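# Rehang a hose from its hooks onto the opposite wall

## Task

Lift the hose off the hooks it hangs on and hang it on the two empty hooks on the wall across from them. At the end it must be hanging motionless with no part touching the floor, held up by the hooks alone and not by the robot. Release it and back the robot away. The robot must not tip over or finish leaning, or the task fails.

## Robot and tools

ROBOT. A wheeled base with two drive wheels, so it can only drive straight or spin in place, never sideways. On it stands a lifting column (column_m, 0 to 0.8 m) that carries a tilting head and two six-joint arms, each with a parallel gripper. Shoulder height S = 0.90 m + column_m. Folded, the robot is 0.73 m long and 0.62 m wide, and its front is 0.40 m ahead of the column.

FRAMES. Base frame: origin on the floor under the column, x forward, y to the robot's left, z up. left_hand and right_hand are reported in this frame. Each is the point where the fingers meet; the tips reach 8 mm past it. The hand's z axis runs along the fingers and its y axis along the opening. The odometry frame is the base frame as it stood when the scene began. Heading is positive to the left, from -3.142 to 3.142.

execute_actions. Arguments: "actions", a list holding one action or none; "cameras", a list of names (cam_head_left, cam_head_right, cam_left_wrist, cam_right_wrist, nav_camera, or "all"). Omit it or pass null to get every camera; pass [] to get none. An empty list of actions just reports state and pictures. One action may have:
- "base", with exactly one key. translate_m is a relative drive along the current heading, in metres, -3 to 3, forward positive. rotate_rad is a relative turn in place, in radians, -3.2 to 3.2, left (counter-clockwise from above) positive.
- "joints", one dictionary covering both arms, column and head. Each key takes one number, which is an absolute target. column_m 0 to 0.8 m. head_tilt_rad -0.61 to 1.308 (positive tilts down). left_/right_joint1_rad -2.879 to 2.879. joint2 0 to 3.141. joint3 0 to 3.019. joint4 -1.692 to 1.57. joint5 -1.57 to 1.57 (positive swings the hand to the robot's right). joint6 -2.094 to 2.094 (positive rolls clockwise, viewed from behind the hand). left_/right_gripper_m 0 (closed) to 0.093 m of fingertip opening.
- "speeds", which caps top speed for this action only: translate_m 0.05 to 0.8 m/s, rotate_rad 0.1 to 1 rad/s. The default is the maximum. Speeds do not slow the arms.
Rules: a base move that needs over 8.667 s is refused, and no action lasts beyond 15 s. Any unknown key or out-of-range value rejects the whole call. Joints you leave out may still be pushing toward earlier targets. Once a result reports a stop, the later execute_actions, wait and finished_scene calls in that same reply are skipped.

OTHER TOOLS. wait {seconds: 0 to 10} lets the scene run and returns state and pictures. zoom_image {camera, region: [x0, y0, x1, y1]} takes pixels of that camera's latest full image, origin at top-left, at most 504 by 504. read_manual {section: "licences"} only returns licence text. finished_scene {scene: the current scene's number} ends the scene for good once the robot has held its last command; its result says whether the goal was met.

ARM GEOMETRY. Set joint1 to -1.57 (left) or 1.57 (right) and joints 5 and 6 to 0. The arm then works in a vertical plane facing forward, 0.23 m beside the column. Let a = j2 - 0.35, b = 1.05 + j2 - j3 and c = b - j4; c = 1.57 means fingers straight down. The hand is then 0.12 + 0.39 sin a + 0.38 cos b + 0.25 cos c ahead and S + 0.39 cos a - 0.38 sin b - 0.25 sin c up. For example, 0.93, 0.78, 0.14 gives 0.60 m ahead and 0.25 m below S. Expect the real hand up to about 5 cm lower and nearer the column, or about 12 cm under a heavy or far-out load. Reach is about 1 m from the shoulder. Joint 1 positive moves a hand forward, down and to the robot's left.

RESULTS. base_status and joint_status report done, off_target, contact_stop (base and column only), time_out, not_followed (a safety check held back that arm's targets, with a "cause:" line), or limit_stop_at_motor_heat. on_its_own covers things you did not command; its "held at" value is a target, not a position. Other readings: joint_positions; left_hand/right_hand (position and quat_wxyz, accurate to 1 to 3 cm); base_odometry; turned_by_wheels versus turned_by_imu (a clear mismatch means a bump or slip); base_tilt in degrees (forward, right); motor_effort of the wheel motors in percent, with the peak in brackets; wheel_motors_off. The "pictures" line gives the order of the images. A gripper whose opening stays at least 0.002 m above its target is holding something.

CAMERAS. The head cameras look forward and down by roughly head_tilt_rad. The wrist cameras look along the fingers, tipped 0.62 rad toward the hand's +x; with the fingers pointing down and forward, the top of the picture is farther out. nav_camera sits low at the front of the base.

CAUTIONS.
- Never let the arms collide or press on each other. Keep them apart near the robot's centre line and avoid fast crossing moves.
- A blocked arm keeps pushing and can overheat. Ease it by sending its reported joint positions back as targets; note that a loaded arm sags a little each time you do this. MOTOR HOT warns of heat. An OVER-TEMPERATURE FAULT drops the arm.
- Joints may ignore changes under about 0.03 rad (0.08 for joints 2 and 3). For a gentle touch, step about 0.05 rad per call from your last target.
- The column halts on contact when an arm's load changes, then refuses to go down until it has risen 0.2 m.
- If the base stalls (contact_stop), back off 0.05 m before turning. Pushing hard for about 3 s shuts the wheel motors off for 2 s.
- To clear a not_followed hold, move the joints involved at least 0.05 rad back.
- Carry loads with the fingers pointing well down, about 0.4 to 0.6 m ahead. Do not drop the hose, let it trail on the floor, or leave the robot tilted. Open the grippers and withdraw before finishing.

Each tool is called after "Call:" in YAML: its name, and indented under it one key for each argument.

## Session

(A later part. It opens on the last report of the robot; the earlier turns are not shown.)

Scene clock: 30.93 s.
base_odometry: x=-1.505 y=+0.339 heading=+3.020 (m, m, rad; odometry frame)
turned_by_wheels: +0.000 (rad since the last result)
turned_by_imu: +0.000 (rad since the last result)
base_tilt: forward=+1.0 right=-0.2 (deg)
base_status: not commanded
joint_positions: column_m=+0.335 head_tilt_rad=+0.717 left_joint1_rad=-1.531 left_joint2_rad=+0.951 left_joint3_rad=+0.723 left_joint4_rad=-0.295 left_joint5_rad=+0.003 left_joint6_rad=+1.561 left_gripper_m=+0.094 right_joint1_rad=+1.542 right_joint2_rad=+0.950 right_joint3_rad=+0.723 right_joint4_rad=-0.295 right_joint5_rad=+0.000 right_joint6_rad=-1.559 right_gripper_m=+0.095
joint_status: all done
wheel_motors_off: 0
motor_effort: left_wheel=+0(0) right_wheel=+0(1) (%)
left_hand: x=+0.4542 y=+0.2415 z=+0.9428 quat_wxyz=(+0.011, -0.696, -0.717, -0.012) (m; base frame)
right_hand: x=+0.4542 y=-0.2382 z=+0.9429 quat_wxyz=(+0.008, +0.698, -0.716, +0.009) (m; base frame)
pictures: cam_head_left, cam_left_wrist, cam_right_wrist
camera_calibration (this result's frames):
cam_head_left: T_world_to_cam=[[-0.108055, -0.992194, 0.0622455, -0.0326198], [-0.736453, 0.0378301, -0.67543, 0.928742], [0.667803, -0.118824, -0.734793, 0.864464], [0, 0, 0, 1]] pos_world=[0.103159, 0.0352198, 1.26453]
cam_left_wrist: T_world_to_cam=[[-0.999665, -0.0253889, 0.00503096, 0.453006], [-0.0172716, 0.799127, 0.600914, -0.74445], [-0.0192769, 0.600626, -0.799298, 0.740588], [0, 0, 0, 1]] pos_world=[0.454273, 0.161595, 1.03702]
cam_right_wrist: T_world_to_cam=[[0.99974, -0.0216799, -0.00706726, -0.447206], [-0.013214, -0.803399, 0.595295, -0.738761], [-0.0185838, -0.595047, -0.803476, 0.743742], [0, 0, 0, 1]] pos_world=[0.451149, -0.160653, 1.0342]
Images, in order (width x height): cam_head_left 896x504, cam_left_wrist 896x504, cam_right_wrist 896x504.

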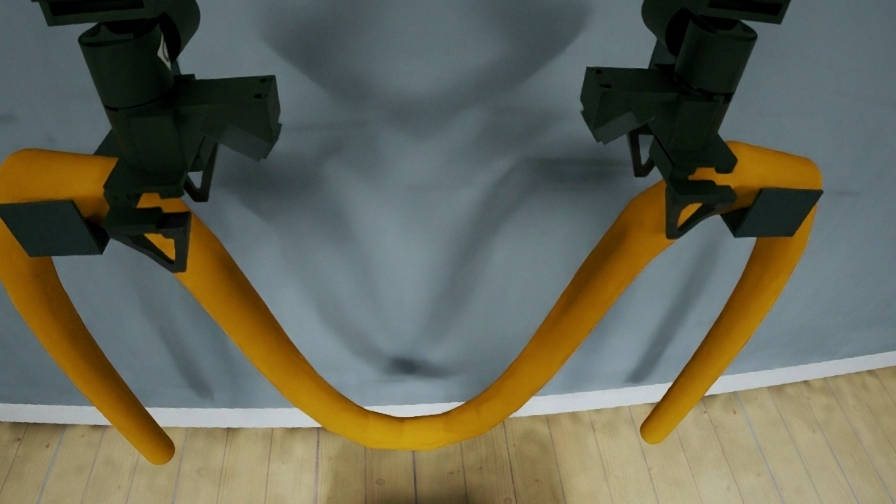

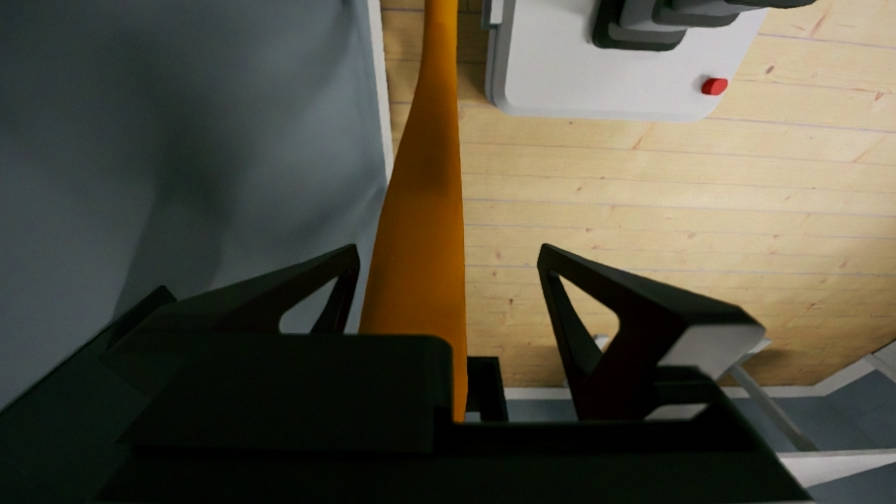

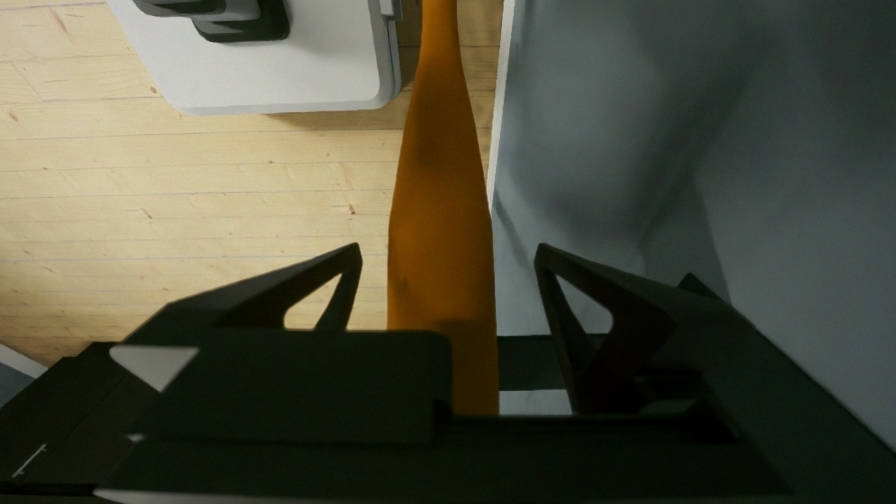

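Call:
execute_actions:
  actions:
    - {"joints":{"column_m":0.31}}
  cameras: []

Call:
execute_actions:
  actions:
    - {"joints":{"left_gripper_m":0.02,"right_gripper_m":0.02}}
  cameras: []

Call:
execute_actions:
  actions:
    - {"joints":{"column_m":0.46,"head_tilt_rad":0.6}}
  cameras: ["cam_head_left","cam_left_wrist","cam_right_wrist"]

Scene clock: 32.80 s.
base_odometry: x=-1.505 y=+0.339 heading=+3.020 (m, m, rad; odometry frame)
turned_by_wheels: +0.000 (rad since the last result)
turned_by_imu: +0.000 (rad since the last result)
base_tilt: forward=+1.0 right=-0.1 (deg)
base_status: not commanded
joint_positions: column_m=+0.310 head_tilt_rad=+0.716 left_joint1_rad=-1.531 left_joint2_rad=+0.951 left_joint3_rad=+0.723 left_joint4_rad=-0.295 left_joint5_rad=+0.003 left_joint6_rad=+1.561 left_gripper_m=+0.094 right_joint1_rad=+1.543 right_joint2_rad=+0.937 right_joint3_rad=+0.723 right_joint4_rad=-0.295 right_joint5_rad=-0.004 right_joint6_rad=-1.563 right_gripper_m=+0.095
joint_status: all done
wheel_motors_off: 0
motor_effort: left_wheel=+3(3) right_wheel=-1(1) (%)
left_hand: x=+0.4542 y=+0.2415 z=+0.9178 quat_wxyz=(+0.011, -0.696, -0.717, -0.012) (m; base frame)
right_hand: x=+0.4582 y=-0.2369 z=+0.9224 quat_wxyz=(+0.002, +0.699, -0.715, +0.012) (m; base frame)
pictures: none
No camera images: the call's "cameras" was empty. Leave "cameras" out to get every camera's image.

Scene clock: 33.47 s.
base_odometry: x=-1.505 y=+0.339 heading=+3.020 (m, m, rad; odometry frame)
turned_by_wheels: +0.000 (rad since the last result)
turned_by_imu: +0.000 (rad since the last result)
base_tilt: forward=+1.0 right=-0.2 (deg)
base_status: not commanded
joint_positions: column_m=+0.310 head_tilt_rad=+0.716 left_joint1_rad=-1.551 left_joint2_rad=+0.945 left_joint3_rad=+0.723 left_joint4_rad=-0.289 left_joint5_rad=+0.012 left_joint6_rad=+1.573 left_gripper_m=+0.020 right_joint1_rad=+1.549 right_joint2_rad=+0.935 right_joint3_rad=+0.722 right_joint4_rad=-0.295 right_joint5_rad=-0.008 right_joint6_rad=-1.563 right_gripper_m=+0.060
joint_status: right_gripper_m off_target (ended at +0.060, target +0.020); the others done
wheel_motors_off: 0
motor_effort: left_wheel=+0(3) right_wheel=-1(1) (%)
left_hand: x=+0.4574 y=+0.2312 z=+0.9195 quat_wxyz=(-0.003, -0.704, -0.710, -0.006) (m; base frame)
right_hand: x=+0.4583 y=-0.2337 z=+0.9229 quat_wxyz=(-0.002, +0.700, -0.714, +0.010) (m; base frame)
pictures: none
No camera images: the call's "cameras" was empty. Leave "cameras" out to get every camera's image.

Scene clock: 36.03 s.
base_odometry: x=-1.505 y=+0.339 heading=+3.020 (m, m, rad; odometry frame)
turned_by_wheels: +0.000 (rad since the last result)
turned_by_imu: +0.000 (rad since the last result)
base_tilt: forward=+0.9 right=-0.1 (deg)
base_status: not commanded
joint_positions: column_m=+0.460 head_tilt_rad=+0.617 left_joint1_rad=-1.536 left_joint2_rad=+0.945 left_joint3_rad=+0.723 left_joint4_rad=-0.289 left_joint5_rad=+0.004 left_joint6_rad=+1.573 left_gripper_m=+0.020 right_joint1_rad=+1.526 right_joint2_rad=+0.957 right_joint3_rad=+0.722 right_joint4_rad=-0.295 right_joint5_rad=+0.010 right_joint6_rad=-1.572 right_gripper_m=+0.059
joint_status: all done
wheel_motors_off: 0
motor_effort: left_wheel=+1(1) right_wheel=+0(0) (%)
left_hand: x=+0.4573 y=+0.2390 z=+1.0694 quat_wxyz=(+0.005, -0.702, -0.712, -0.013) (m; base frame)
right_hand: x=+0.4516 y=-0.2469 z=+1.0657 quat_wxyz=(+0.019, +0.699, -0.714, +0.015) (m; base frame)
pictures: cam_head_left, cam_left_wrist, cam_right_wrist
camera_calibration (this result's frames):
cam_head_left: T_world_to_cam=[[-0.11369, -0.992194, 0.0512334, -0.0241837], [-0.665909, 0.0378301, -0.745073, 1.1102], [0.737319, -0.118824, -0.665012, 0.851792], [0, 0, 0, 1]] pos_world=[0.108499, 0.0352198, 1.39487]
cam_left_wrist: T_world_to_cam=[[-0.999929, -0.0103335, -0.00598377, 0.463738], [-0.0118639, 0.802886, 0.596015, -0.816601], [-0.00135464, 0.596043, -0.802951, 0.840181], [0, 0, 0, 1]] pos_world=[0.455155, 0.159645, 1.16411]
cam_right_wrist: T_world_to_cam=[[0.999744, -0.0170243, -0.0148979, -0.434386], [-0.00427646, -0.788893, 0.614516, -0.839935], [-0.0222145, -0.614295, -0.788764, 0.818409], [0, 0, 0, 1]] pos_world=[0.448863, -0.167269, 1.15521]
Images, in order (width x height): cam_head_left 896x504, cam_left_wrist 896x504, cam_right_wrist 896x504.

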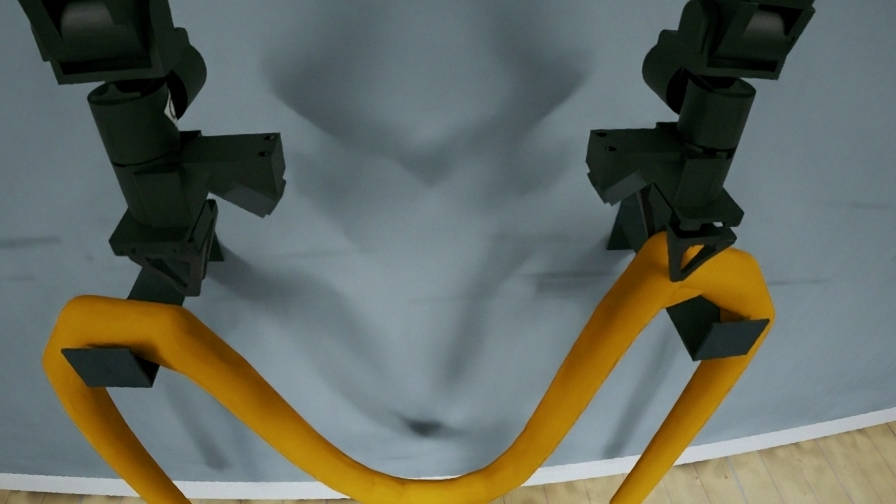

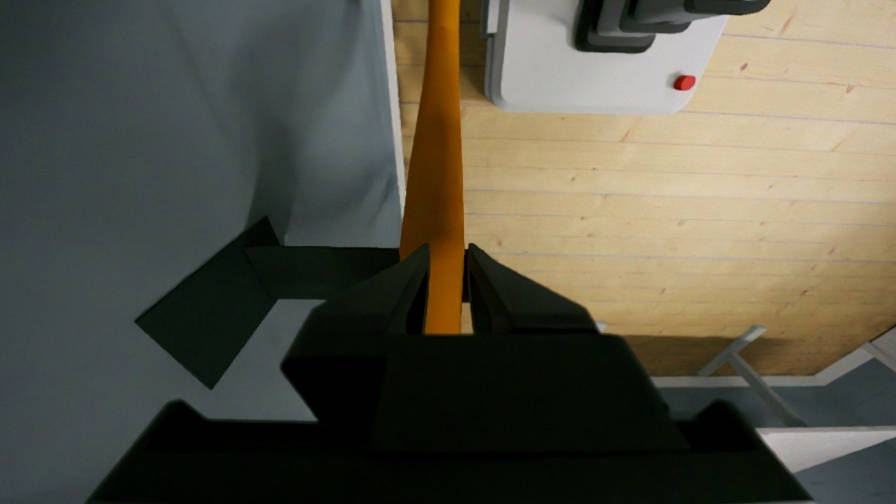

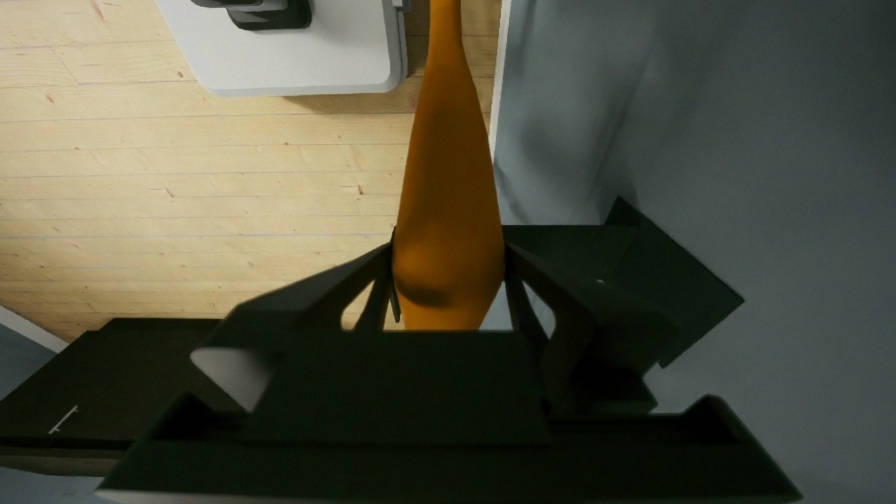

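Call:
execute_actions:
  actions:
    - {"joints":{"column_m":0.35,"left_gripper_m":0.093,"left_joint1_rad":-1.50}}
  cameras: []

Call:
execute_actions:
  actions:
    - {"joints":{"left_joint2_rad":1.1,"left_joint4_rad":-0.14}}
  cameras: ["cam_head_left","cam_left_wrist"]

Scene clock: 39.20 s.
base_odometry: x=-1.505 y=+0.339 heading=+3.020 (m, m, rad; odometry frame)
turned_by_wheels: +0.000 (rad since the last result)
turned_by_imu: +0.001 (rad since the last result)
base_tilt: forward=+0.9 right=-0.1 (deg)
base_status: not commanded
joint_positions: column_m=+0.350 head_tilt_rad=+0.617 left_joint1_rad=-1.500 left_joint2_rad=+0.945 left_joint3_rad=+0.723 left_joint4_rad=-0.289 left_joint5_rad=+0.003 left_joint6_rad=+1.573 left_gripper_m=+0.093 right_joint1_rad=+1.526 right_joint2_rad=+0.957 right_joint3_rad=+0.722 right_joint4_rad=-0.295 right_joint5_rad=+0.005 right_joint6_rad=-1.572 right_gripper_m=+0.059
joint_status: all done
wheel_motors_off: 0
motor_effort: left_wheel=+1(1) right_wheel=+0(1) (%)
left_hand: x=+0.4569 y=+0.2552 z=+0.9603 quat_wxyz=(+0.016, -0.695, -0.718, -0.025) (m; base frame)
right_hand: x=+0.4516 y=-0.2460 z=+0.9559 quat_wxyz=(+0.018, +0.699, -0.714, +0.013) (m; base frame)
pictures: none
No camera images: the call's "cameras" was empty. Leave "cameras" out to get every camera's image.

Scene clock: 39.97 s.
base_odometry: x=-1.505 y=+0.339 heading=+3.020 (m, m, rad; odometry frame)
turned_by_wheels: +0.000 (rad since the last result)
turned_by_imu: +0.000 (rad since the last result)
base_tilt: forward=+0.9 right=-0.1 (deg)
base_status: not commanded
joint_positions: column_m=+0.350 head_tilt_rad=+0.617 left_joint1_rad=-1.511 left_joint2_rad=+1.066 left_joint3_rad=+0.723 left_joint4_rad=-0.153 left_joint5_rad=+0.003 left_joint6_rad=+1.573 left_gripper_m=+0.093 right_joint1_rad=+1.526 right_joint2_rad=+0.957 right_joint3_rad=+0.722 right_joint4_rad=-0.295 right_joint5_rad=+0.004 right_joint6_rad=-1.572 right_gripper_m=+0.059
joint_status: all done
wheel_motors_off: 0
motor_effort: left_wheel=-1(0) right_wheel=+1(2) (%)
left_hand: x=+0.4528 y=+0.2524 z=+0.9206 quat_wxyz=(+0.007, -0.697, -0.716, -0.027) (m; base frame)
right_hand: x=+0.4516 y=-0.2458 z=+0.9559 quat_wxyz=(+0.017, +0.699, -0.714, +0.013) (m; base frame)
pictures: cam_head_left, cam_left_wrist
camera_calibration (this result's frames):
cam_head_left: T_world_to_cam=[[-0.113703, -0.992194, 0.051206, -0.0185209], [-0.66573, 0.0378301, -0.745233, 1.02859], [0.737479, -0.118824, -0.664835, 0.778526], [0, 0, 0, 1]] pos_world=[0.108511, 0.0352198, 1.28508]
cam_left_wrist: T_world_to_cam=[[-0.999504, -0.0225443, -0.0219809, 0.476071], [-0.0312944, 0.788306, 0.614487, -0.743283], [0.0034745, 0.614871, -0.78862, 0.692593], [0, 0, 0, 1]] pos_world=[0.450168, 0.170812, 1.0134]
Images, in order (width x height): cam_head_left 896x504, cam_left_wrist 896x504.

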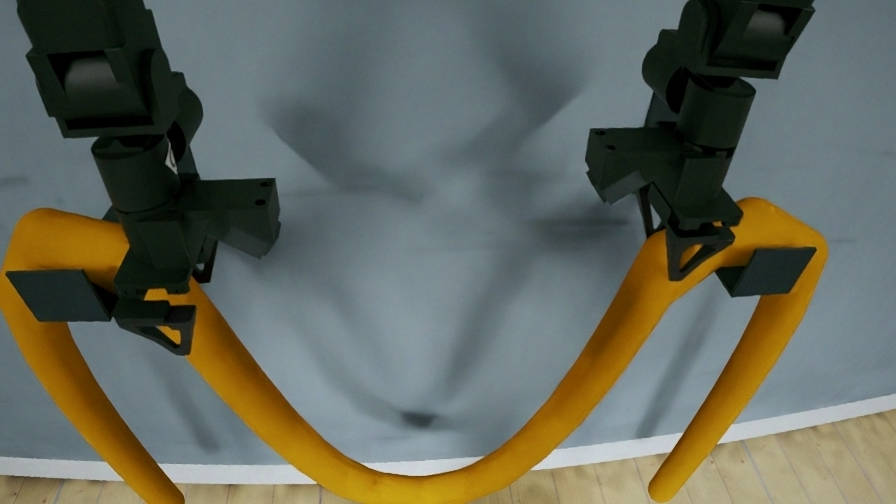

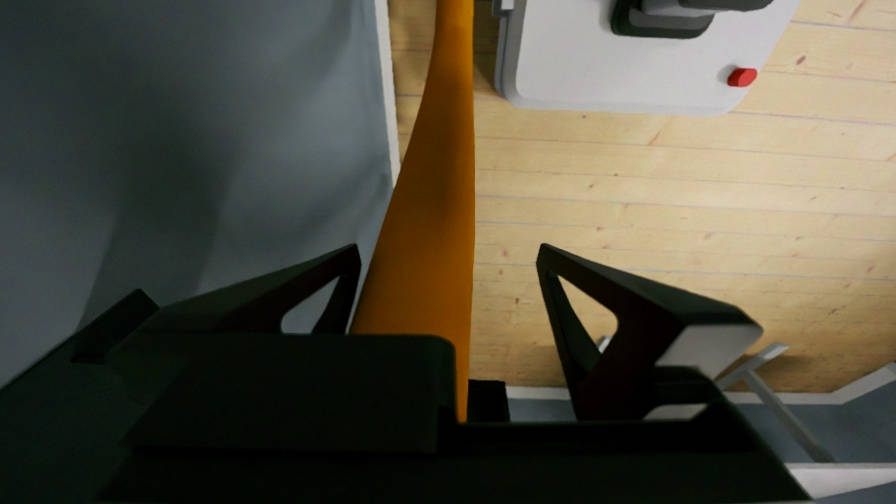

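Call:
execute_actions:
  actions:
    - {"joints":{"left_joint2_rad":1.22,"left_joint3_rad":0.82,"left_joint4_rad":-0.12}}
  cameras: ["cam_head_left","cam_left_wrist"]

Scene clock: 41.23 s.
base_odometry: x=-1.505 y=+0.339 heading=+3.020 (m, m, rad; odometry frame)
turned_by_wheels: +0.000 (rad since the last result)
turned_by_imu: +0.000 (rad since the last result)
base_tilt: forward=+1.0 right=-0.1 (deg)
base_status: not commanded
joint_positions: column_m=+0.350 head_tilt_rad=+0.617 left_joint1_rad=-1.556 left_joint2_rad=+1.171 left_joint3_rad=+0.805 left_joint4_rad=-0.135 left_joint5_rad=+0.014 left_joint6_rad=+1.571 left_gripper_m=+0.093 right_joint1_rad=+1.526 right_joint2_rad=+0.957 right_joint3_rad=+0.722 right_joint4_rad=-0.295 right_joint5_rad=+0.002 right_joint6_rad=-1.572 right_gripper_m=+0.059
joint_status: all done
wheel_motors_off: 0
motor_effort: left_wheel=-1(1) right_wheel=+5(5) (%)
left_hand: x=+0.4720 y=+0.2297 z=+0.8904 quat_wxyz=(-0.009, -0.705, -0.709, -0.008) (m; base frame)
right_hand: x=+0.4516 y=-0.2456 z=+0.9559 quat_wxyz=(+0.017, +0.699, -0.714, +0.012) (m; base frame)
pictures: cam_head_left, cam_left_wrist
camera_calibration (this result's frames):
cam_head_left: T_world_to_cam=[[-0.113703, -0.992194, 0.051206, -0.0185209], [-0.66573, 0.0378301, -0.745233, 1.02859], [0.737479, -0.118824, -0.664835, 0.778526], [0, 0, 0, 1]] pos_world=[0.108511, 0.0352198, 1.28508]
cam_left_wrist: T_world_to_cam=[[-0.999859, -0.00241041, -0.016634, 0.484857], [-0.0115271, 0.818587, 0.574268, -0.686667], [0.0122321, 0.574378, -0.818499, 0.714412], [0, 0, 0, 1]] pos_world=[0.468134, 0.152922, 0.987141]
Images, in order (width x height): cam_head_left 896x504, cam_left_wrist 896x504.

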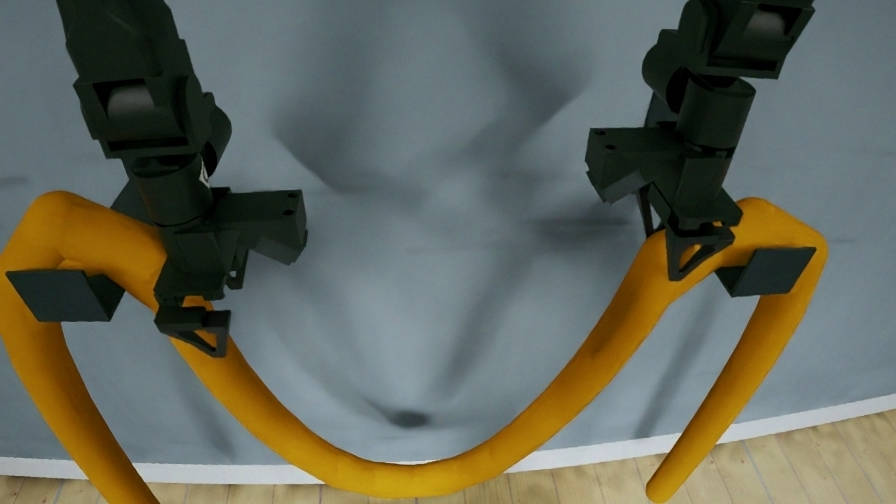

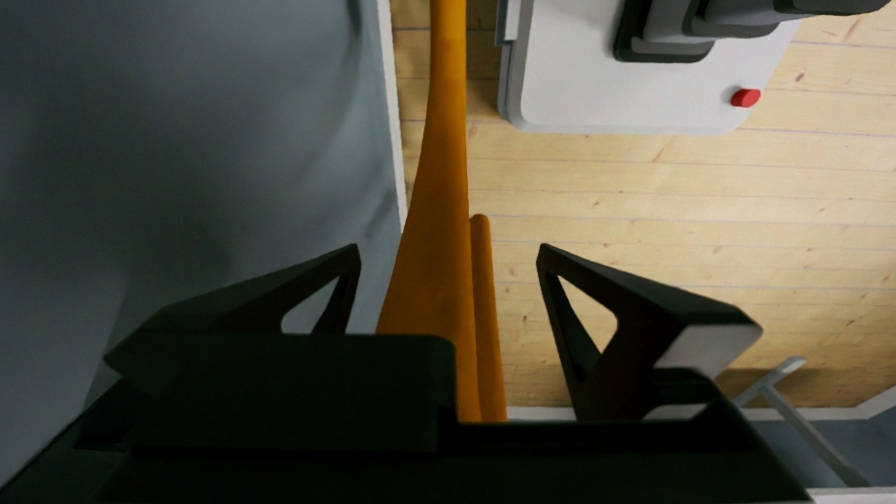

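Hand slid inward, hose is deep in the fingers. Close.

Call:
execute_actions:
  actions:
    - {"joints":{"left_gripper_m":0.02}}
  cameras: []

Call:
execute_actions:
  actions:
    - {"joints":{"column_m":0.5}}
  cameras: ["cam_head_left","cam_left_wrist","nav_camera"]

Scene clock: 42.30 s.
base_odometry: x=-1.505 y=+0.339 heading=+3.020 (m, m, rad; odometry frame)
turned_by_wheels: +0.000 (rad since the last result)
turned_by_imu: +0.000 (rad since the last result)
base_tilt: forward=+0.9 right=-0.1 (deg)
base_status: not commanded
joint_positions: column_m=+0.350 head_tilt_rad=+0.617 left_joint1_rad=-1.564 left_joint2_rad=+1.198 left_joint3_rad=+0.806 left_joint4_rad=-0.131 left_joint5_rad=+0.029 left_joint6_rad=+1.579 left_gripper_m=+0.020 right_joint1_rad=+1.526 right_joint2_rad=+0.957 right_joint3_rad=+0.722 right_joint4_rad=-0.295 right_joint5_rad=+0.002 right_joint6_rad=-1.572 right_gripper_m=+0.059
joint_status: all done
wheel_motors_off: 0
motor_effort: left_wheel=-5(2) right_wheel=+5(6) (%)
left_hand: x=+0.4635 y=+0.2230 z=+0.8810 quat_wxyz=(-0.008, -0.709, -0.706, +0.008) (m; base frame)
right_hand: x=+0.4516 y=-0.2456 z=+0.9559 quat_wxyz=(+0.017, +0.699, -0.714, +0.012) (m; base frame)
pictures: none
No camera images: the call's "cameras" was empty. Leave "cameras" out to get every camera's image.

Scene clock: 44.87 s.
base_odometry: x=-1.505 y=+0.339 heading=+3.020 (m, m, rad; odometry frame)
turned_by_wheels: +0.000 (rad since the last result)
turned_by_imu: +0.001 (rad since the last result)
base_tilt: forward=+0.9 right=-0.1 (deg)
base_status: not commanded
joint_positions: column_m=+0.500 head_tilt_rad=+0.617 left_joint1_rad=-1.507 left_joint2_rad=+1.208 left_joint3_rad=+0.806 left_joint4_rad=-0.131 left_joint5_rad=+0.004 left_joint6_rad=+1.579 left_gripper_m=+0.020 right_joint1_rad=+1.521 right_joint2_rad=+0.966 right_joint3_rad=+0.722 right_joint4_rad=-0.295 right_joint5_rad=+0.010 right_joint6_rad=-1.572 right_gripper_m=+0.059
joint_status: all done
wheel_motors_off: 0
motor_effort: left_wheel=-4(6) right_wheel=+3(5) (%)
left_hand: x=+0.4593 y=+0.2568 z=+1.0283 quat_wxyz=(+0.022, -0.698, -0.715, -0.014) (m; base frame)
right_hand: x=+0.4488 y=-0.2495 z=+1.1029 quat_wxyz=(+0.024, +0.698, -0.715, +0.014) (m; base frame)
pictures: cam_head_left, cam_left_wrist, nav_camera
camera_calibration (this result's frames):
cam_head_left: T_world_to_cam=[[-0.113703, -0.992194, 0.051206, -0.0261918], [-0.66573, 0.0378301, -0.745233, 1.14023], [0.737479, -0.118824, -0.664835, 0.87812], [0, 0, 0, 1]] pos_world=[0.108511, 0.0352198, 1.43488]
cam_left_wrist: T_world_to_cam=[[-0.999669, -0.0201812, 0.0159619, 0.445478], [-0.00605786, 0.787506, 0.616277, -0.825897], [-0.0250073, 0.615976, -0.787368, 0.786311], [0, 0, 0, 1]] pos_world=[0.459991, 0.17504, 1.12099]
Images, in order (width x height): cam_head_left 896x504, cam_left_wrist 896x504, nav_camera 896x504.

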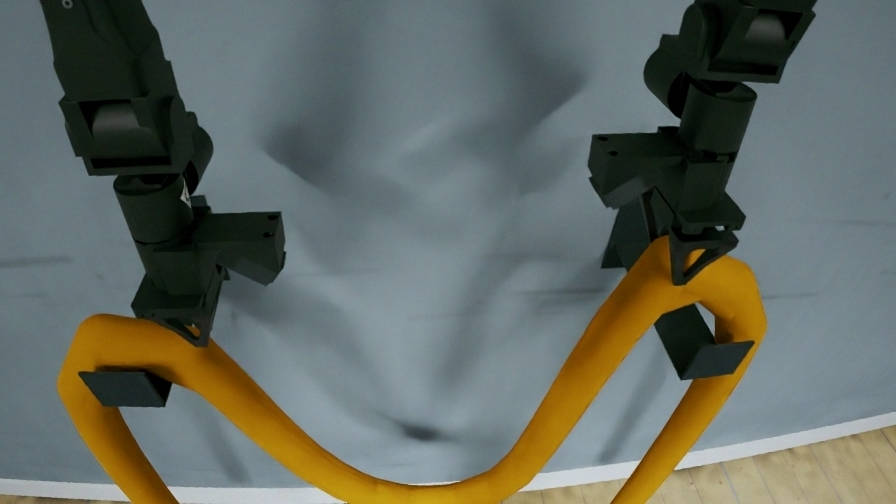

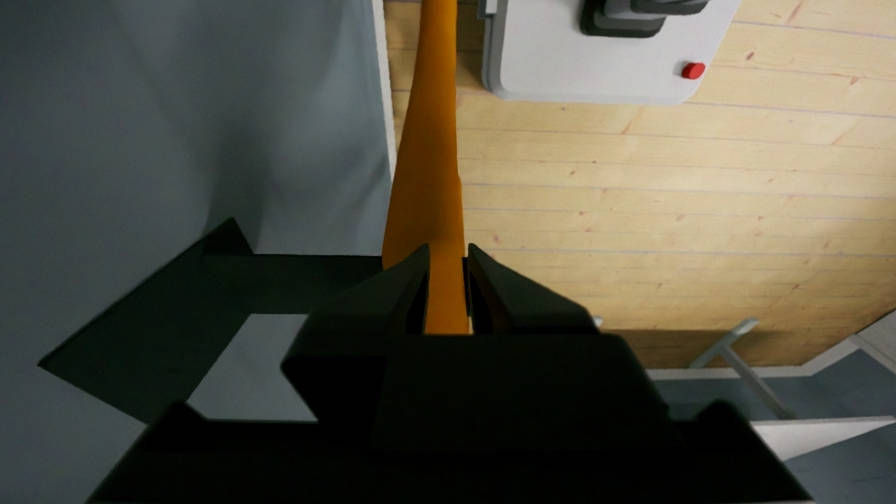

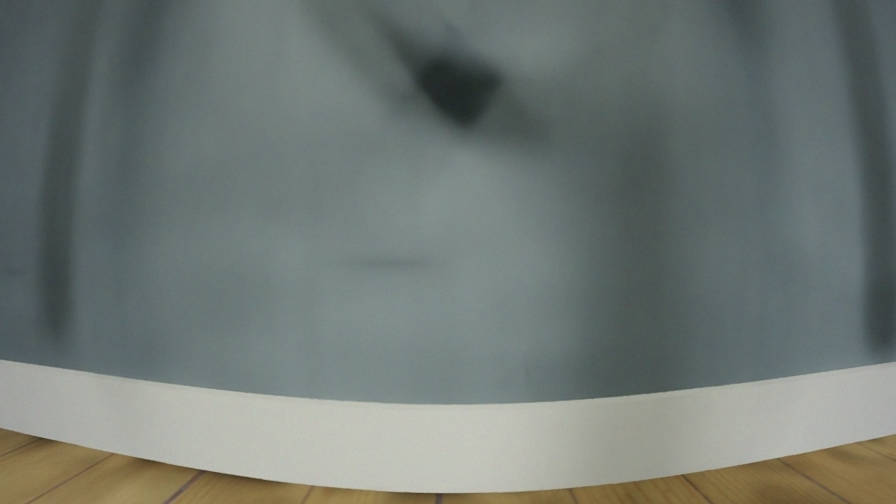

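Call:
execute_actions:
  actions:
    - {"joints":{"left_gripper_m":0.093,"left_joint5_rad":-0.45,"left_joint1_rad":-1.64,"left_joint2_rad":1.15,"left_joint3_rad":0.82,"left_joint4_rad":-0.19}}
  cameras: ["cam_head_left","cam_left_wrist"]

Scene clock: 47.87 s.
base_odometry: x=-1.505 y=+0.339 heading=+3.020 (m, m, rad; odometry frame)
turned_by_wheels: +0.000 (rad since the last result)
turned_by_imu: +0.001 (rad since the last result)
base_tilt: forward=+0.9 right=-0.1 (deg)
base_status: not commanded
joint_positions: column_m=+0.500 head_tilt_rad=+0.617 left_joint1_rad=-1.644 left_joint2_rad=+1.154 left_joint3_rad=+0.808 left_joint4_rad=-0.183 left_joint5_rad=-0.446 left_joint6_rad=+1.579 left_gripper_m=+0.093 right_joint1_rad=+1.521 right_joint2_rad=+0.966 right_joint3_rad=+0.722 right_joint4_rad=-0.295 right_joint5_rad=+0.010 right_joint6_rad=-1.572 right_gripper_m=+0.059
joint_status: all done
wheel_motors_off: 0
motor_effort: left_wheel=-1(0) right_wheel=+2(2) (%)
left_hand: x=+0.4701 y=+0.2626 z=+1.0593 quat_wxyz=(+0.134, -0.710, -0.678, -0.135) (m; base frame)
right_hand: x=+0.4488 y=-0.2495 z=+1.1029 quat_wxyz=(+0.024, +0.698, -0.715, +0.014) (m; base frame)
pictures: cam_head_left, cam_left_wrist
camera_calibration (this result's frames):
cam_head_left: T_world_to_cam=[[-0.113703, -0.992194, 0.051206, -0.0261918], [-0.66573, 0.0378301, -0.745233, 1.14023], [0.737479, -0.118824, -0.664835, 0.87812], [0, 0, 0, 1]] pos_world=[0.108511, 0.0352198, 1.43488]
cam_left_wrist: T_world_to_cam=[[-0.9988, 0.0465718, 0.0151638, 0.438863], [0.0380643, 0.543263, 0.838699, -1.04177], [0.0308218, 0.83827, -0.544384, 0.465385], [0, 0, 0, 1]] pos_world=[0.463646, 0.155396, 1.12042]
Images, in order (width x height): cam_head_left 896x504, cam_left_wrist 896x504.

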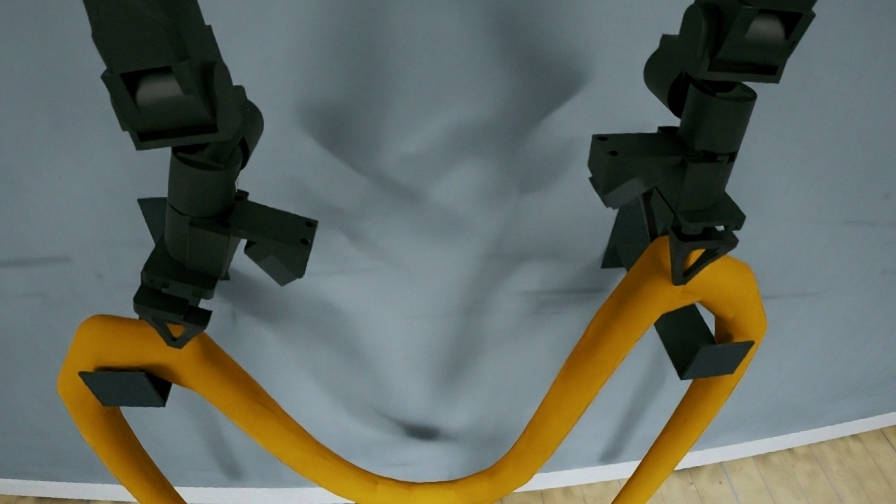

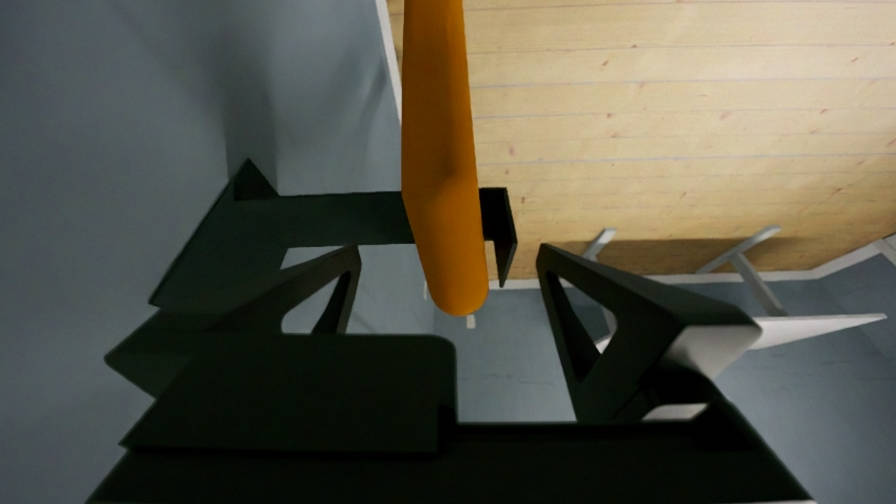

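Call:
execute_actions:
  actions:
    - {"joints":{"column_m":0.4,"left_joint1_rad":-1.69}}
  cameras: ["cam_head_left","cam_left_wrist"]

Scene clock: 50.53 s.
base_odometry: x=-1.505 y=+0.339 heading=+3.020 (m, m, rad; odometry frame)
turned_by_wheels: +0.000 (rad since the last result)
turned_by_imu: +0.001 (rad since the last result)
base_tilt: forward=+0.9 right=-0.1 (deg)
base_status: not commanded
joint_positions: column_m=+0.400 head_tilt_rad=+0.617 left_joint1_rad=-1.694 left_joint2_rad=+1.154 left_joint3_rad=+0.808 left_joint4_rad=-0.183 left_joint5_rad=-0.447 left_joint6_rad=+1.579 left_gripper_m=+0.093 right_joint1_rad=+1.521 right_joint2_rad=+0.966 right_joint3_rad=+0.722 right_joint4_rad=-0.295 right_joint5_rad=+0.007 right_joint6_rad=-1.572 right_gripper_m=+0.059
joint_status: all done
wheel_motors_off: 0
motor_effort: left_wheel=+0(0) right_wheel=+1(2) (%)
left_hand: x=+0.4708 y=+0.2384 z=+0.9585 quat_wxyz=(+0.117, -0.721, -0.672, -0.122) (m; base frame)
right_hand: x=+0.4488 y=-0.2489 z=+1.0030 quat_wxyz=(+0.023, +0.698, -0.715, +0.012) (m; base frame)
pictures: cam_head_left, cam_left_wrist
camera_calibration (this result's frames):
cam_head_left: T_world_to_cam=[[-0.113709, -0.992194, 0.0511919, -0.0210616], [-0.665637, 0.0378301, -0.745316, 1.06596], [0.737562, -0.118824, -0.664743, 0.811639], [0, 0, 0, 1]] pos_world=[0.108517, 0.0352198, 1.33509]
cam_left_wrist: T_world_to_cam=[[-0.997331, 0.0719059, 0.0126339, 0.437855], [0.0518892, 0.576416, 0.815508, -0.936292], [0.0513574, 0.813987, -0.578608, 0.459688], [0, 0, 0, 1]] pos_world=[0.461662, 0.134029, 1.024]
Images, in order (width x height): cam_head_left 896x504, cam_left_wrist 896x504.

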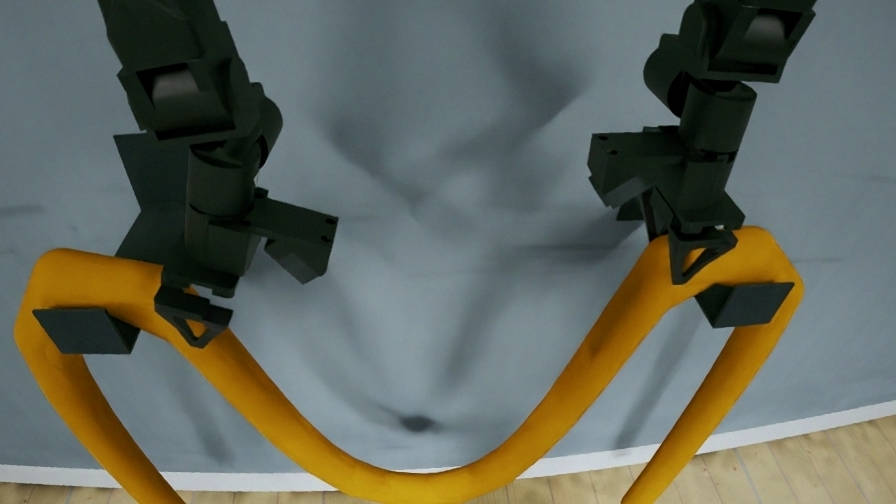

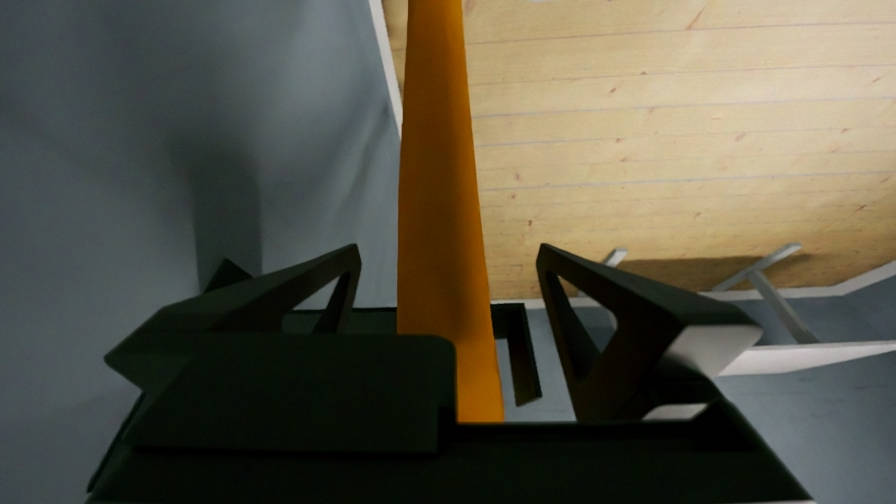

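Call:
execute_actions:
  actions:
    - {"joints":{"column_m":0.345,"left_joint5_rad":-0.6}}
  cameras: ["cam_head_left","cam_left_wrist"]

Scene clock: 52.20 s.
base_odometry: x=-1.505 y=+0.339 heading=+3.020 (m, m, rad; odometry frame)
turned_by_wheels: +0.000 (rad since the last result)
turned_by_imu: +0.000 (rad since the last result)
base_tilt: forward=+0.9 right=-0.1 (deg)
base_status: not commanded
joint_positions: column_m=+0.345 head_tilt_rad=+0.617 left_joint1_rad=-1.694 left_joint2_rad=+1.154 left_joint3_rad=+0.808 left_joint4_rad=-0.183 left_joint5_rad=-0.596 left_joint6_rad=+1.579 left_gripper_m=+0.093 right_joint1_rad=+1.523 right_joint2_rad=+0.950 right_joint3_rad=+0.719 right_joint4_rad=-0.301 right_joint5_rad=+0.004 right_joint6_rad=-1.564 right_gripper_m=+0.059
joint_status: all done
wheel_motors_off: 0
motor_effort: left_wheel=-1(1) right_wheel=+2(2) (%)
left_hand: x=+0.4722 y=+0.2618 z=+0.9138 quat_wxyz=(+0.168, -0.710, -0.661, -0.175) (m; base frame)
right_hand: x=+0.4499 y=-0.2471 z=+0.9527 quat_wxyz=(+0.019, +0.696, -0.718, +0.013) (m; base frame)
pictures: cam_head_left, cam_left_wrist
camera_calibration (this result's frames):
cam_head_left: T_world_to_cam=[[-0.113709, -0.992194, 0.0511919, -0.0182472], [-0.665637, 0.0378301, -0.745316, 1.02499], [0.737562, -0.118824, -0.664743, 0.775094], [0, 0, 0, 1]] pos_world=[0.108517, 0.0352198, 1.28011]
cam_left_wrist: T_world_to_cam=[[-0.997429, 0.070279, 0.0139951, 0.43744], [0.0441821, 0.449372, 0.892251, -0.946622], [0.0564175, 0.890576, -0.451322, 0.276011], [0, 0, 0, 1]] pos_world=[0.462567, 0.148834, 0.963072]
Images, in order (width x height): cam_head_left 896x504, cam_left_wrist 896x504.

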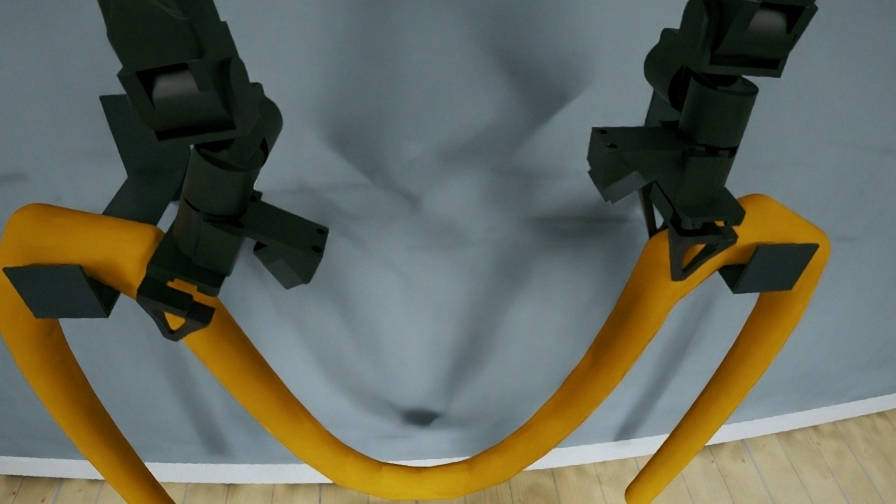

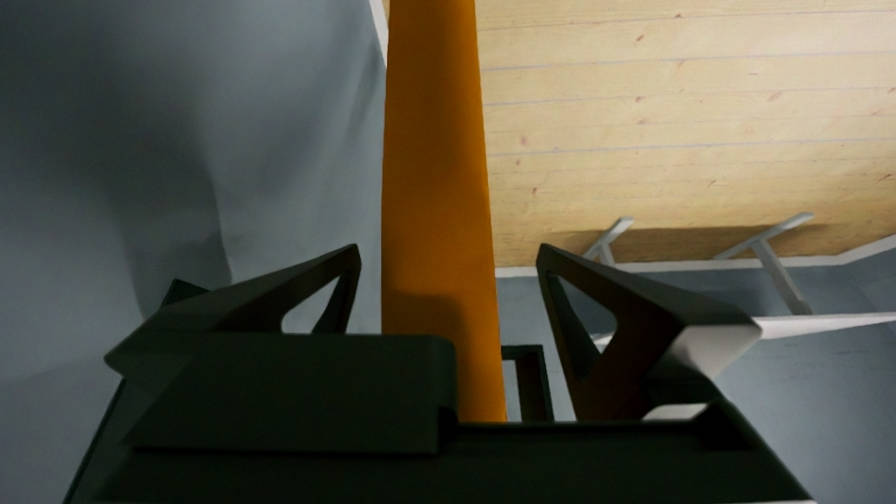

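Looks deep now. Close.

Call:
execute_actions:
  actions:
    - {"joints":{"left_gripper_m":0.03}}
  cameras: ["cam_left_wrist"]

Scene clock: 53.20 s.
base_odometry: x=-1.505 y=+0.339 heading=+3.020 (m, m, rad; odometry frame)
turned_by_wheels: +0.000 (rad since the last result)
turned_by_imu: +0.000 (rad since the last result)
base_tilt: forward=+0.9 right=-0.1 (deg)
base_status: not commanded
joint_positions: column_m=+0.345 head_tilt_rad=+0.617 left_joint1_rad=-1.694 left_joint2_rad=+1.154 left_joint3_rad=+0.809 left_joint4_rad=-0.183 left_joint5_rad=-0.596 left_joint6_rad=+1.578 left_gripper_m=+0.057 right_joint1_rad=+1.523 right_joint2_rad=+0.950 right_joint3_rad=+0.719 right_joint4_rad=-0.301 right_joint5_rad=+0.004 right_joint6_rad=-1.564 right_gripper_m=+0.059
joint_status: left_gripper_m off_target (ended at +0.057, target +0.030)
wheel_motors_off: 0
motor_effort: left_wheel=-1(2) right_wheel=+2(3) (%)
left_hand: x=+0.4731 y=+0.2617 z=+0.9139 quat_wxyz=(+0.167, -0.709, -0.662, -0.176) (m; base frame)
right_hand: x=+0.4499 y=-0.2471 z=+0.9527 quat_wxyz=(+0.019, +0.696, -0.718, +0.013) (m; base frame)
pictures: cam_left_wrist
camera_calibration (this result's frames):
cam_left_wrist: T_world_to_cam=[[-0.997563, 0.0687797, 0.011758, 0.440842], [0.0415346, 0.449898, 0.892114, -0.945439], [0.0560694, 0.890427, -0.451658, 0.276595], [0, 0, 0, 1]] pos_world=[0.463528, 0.148742, 0.963182]
Images, in order (width x height): cam_left_wrist 896x504.

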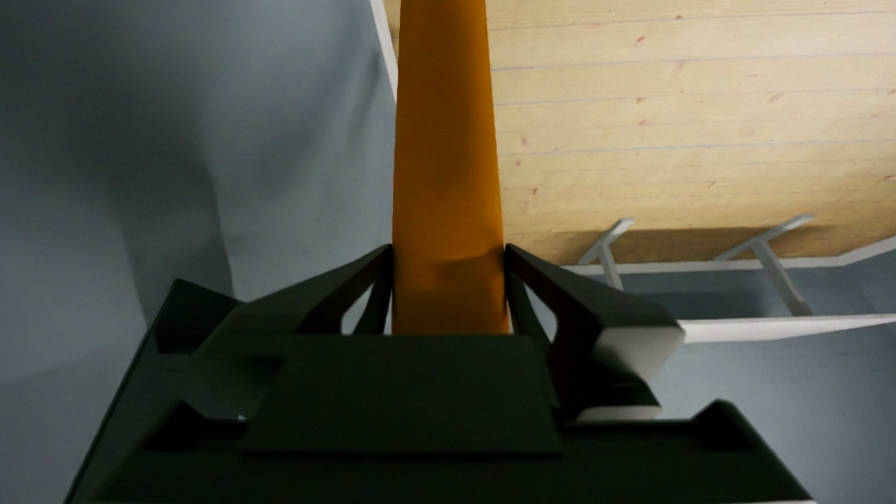

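Call:
execute_actions:
  actions:
    - {"joints":{"column_m":0.5}}
  cameras: ["cam_head_left"]

Scene clock: 56.43 s.
base_odometry: x=-1.505 y=+0.339 heading=+3.020 (m, m, rad; odometry frame)
turned_by_wheels: +0.000 (rad since the last result)
turned_by_imu: +0.001 (rad since the last result)
base_tilt: forward=+0.9 right=-0.1 (deg)
base_status: not commanded
joint_positions: column_m=+0.500 head_tilt_rad=+0.617 left_joint1_rad=-1.683 left_joint2_rad=+1.160 left_joint3_rad=+0.809 left_joint4_rad=-0.183 left_joint5_rad=-0.596 left_joint6_rad=+1.576 left_gripper_m=+0.030 right_joint1_rad=+1.521 right_joint2_rad=+0.964 right_joint3_rad=+0.719 right_joint4_rad=-0.298 right_joint5_rad=+0.010 right_joint6_rad=-1.564 right_gripper_m=+0.059
joint_status: all done
wheel_motors_off: 0
on_its_own: left_gripper_m moved -0.027 to your old target +0.030
motor_effort: left_wheel=-1(0) right_wheel=+1(3) (%)
left_hand: x=+0.4710 y=+0.2668 z=+1.0671 quat_wxyz=(+0.172, -0.707, -0.663, -0.176) (m; base frame)
right_hand: x=+0.4467 y=-0.2495 z=+1.1033 quat_wxyz=(+0.026, +0.695, -0.718, +0.012) (m; base frame)
pictures: cam_head_left
camera_calibration (this result's frames):
cam_head_left: T_world_to_cam=[[-0.113709, -0.992194, 0.0511919, -0.0261705], [-0.665637, 0.0378301, -0.745316, 1.14035], [0.737562, -0.118824, -0.664743, 0.87798], [0, 0, 0, 1]] pos_world=[0.108517, 0.0352198, 1.43489]
Images, in order (width x height): cam_head_left 896x504.

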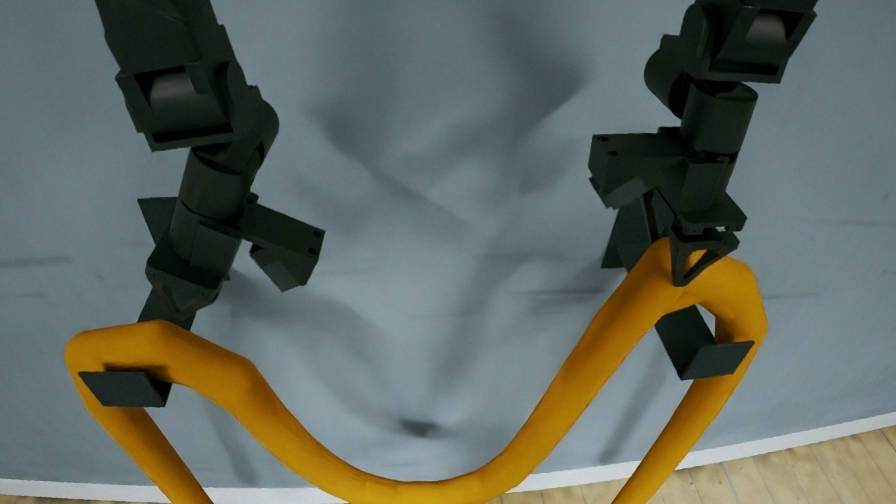

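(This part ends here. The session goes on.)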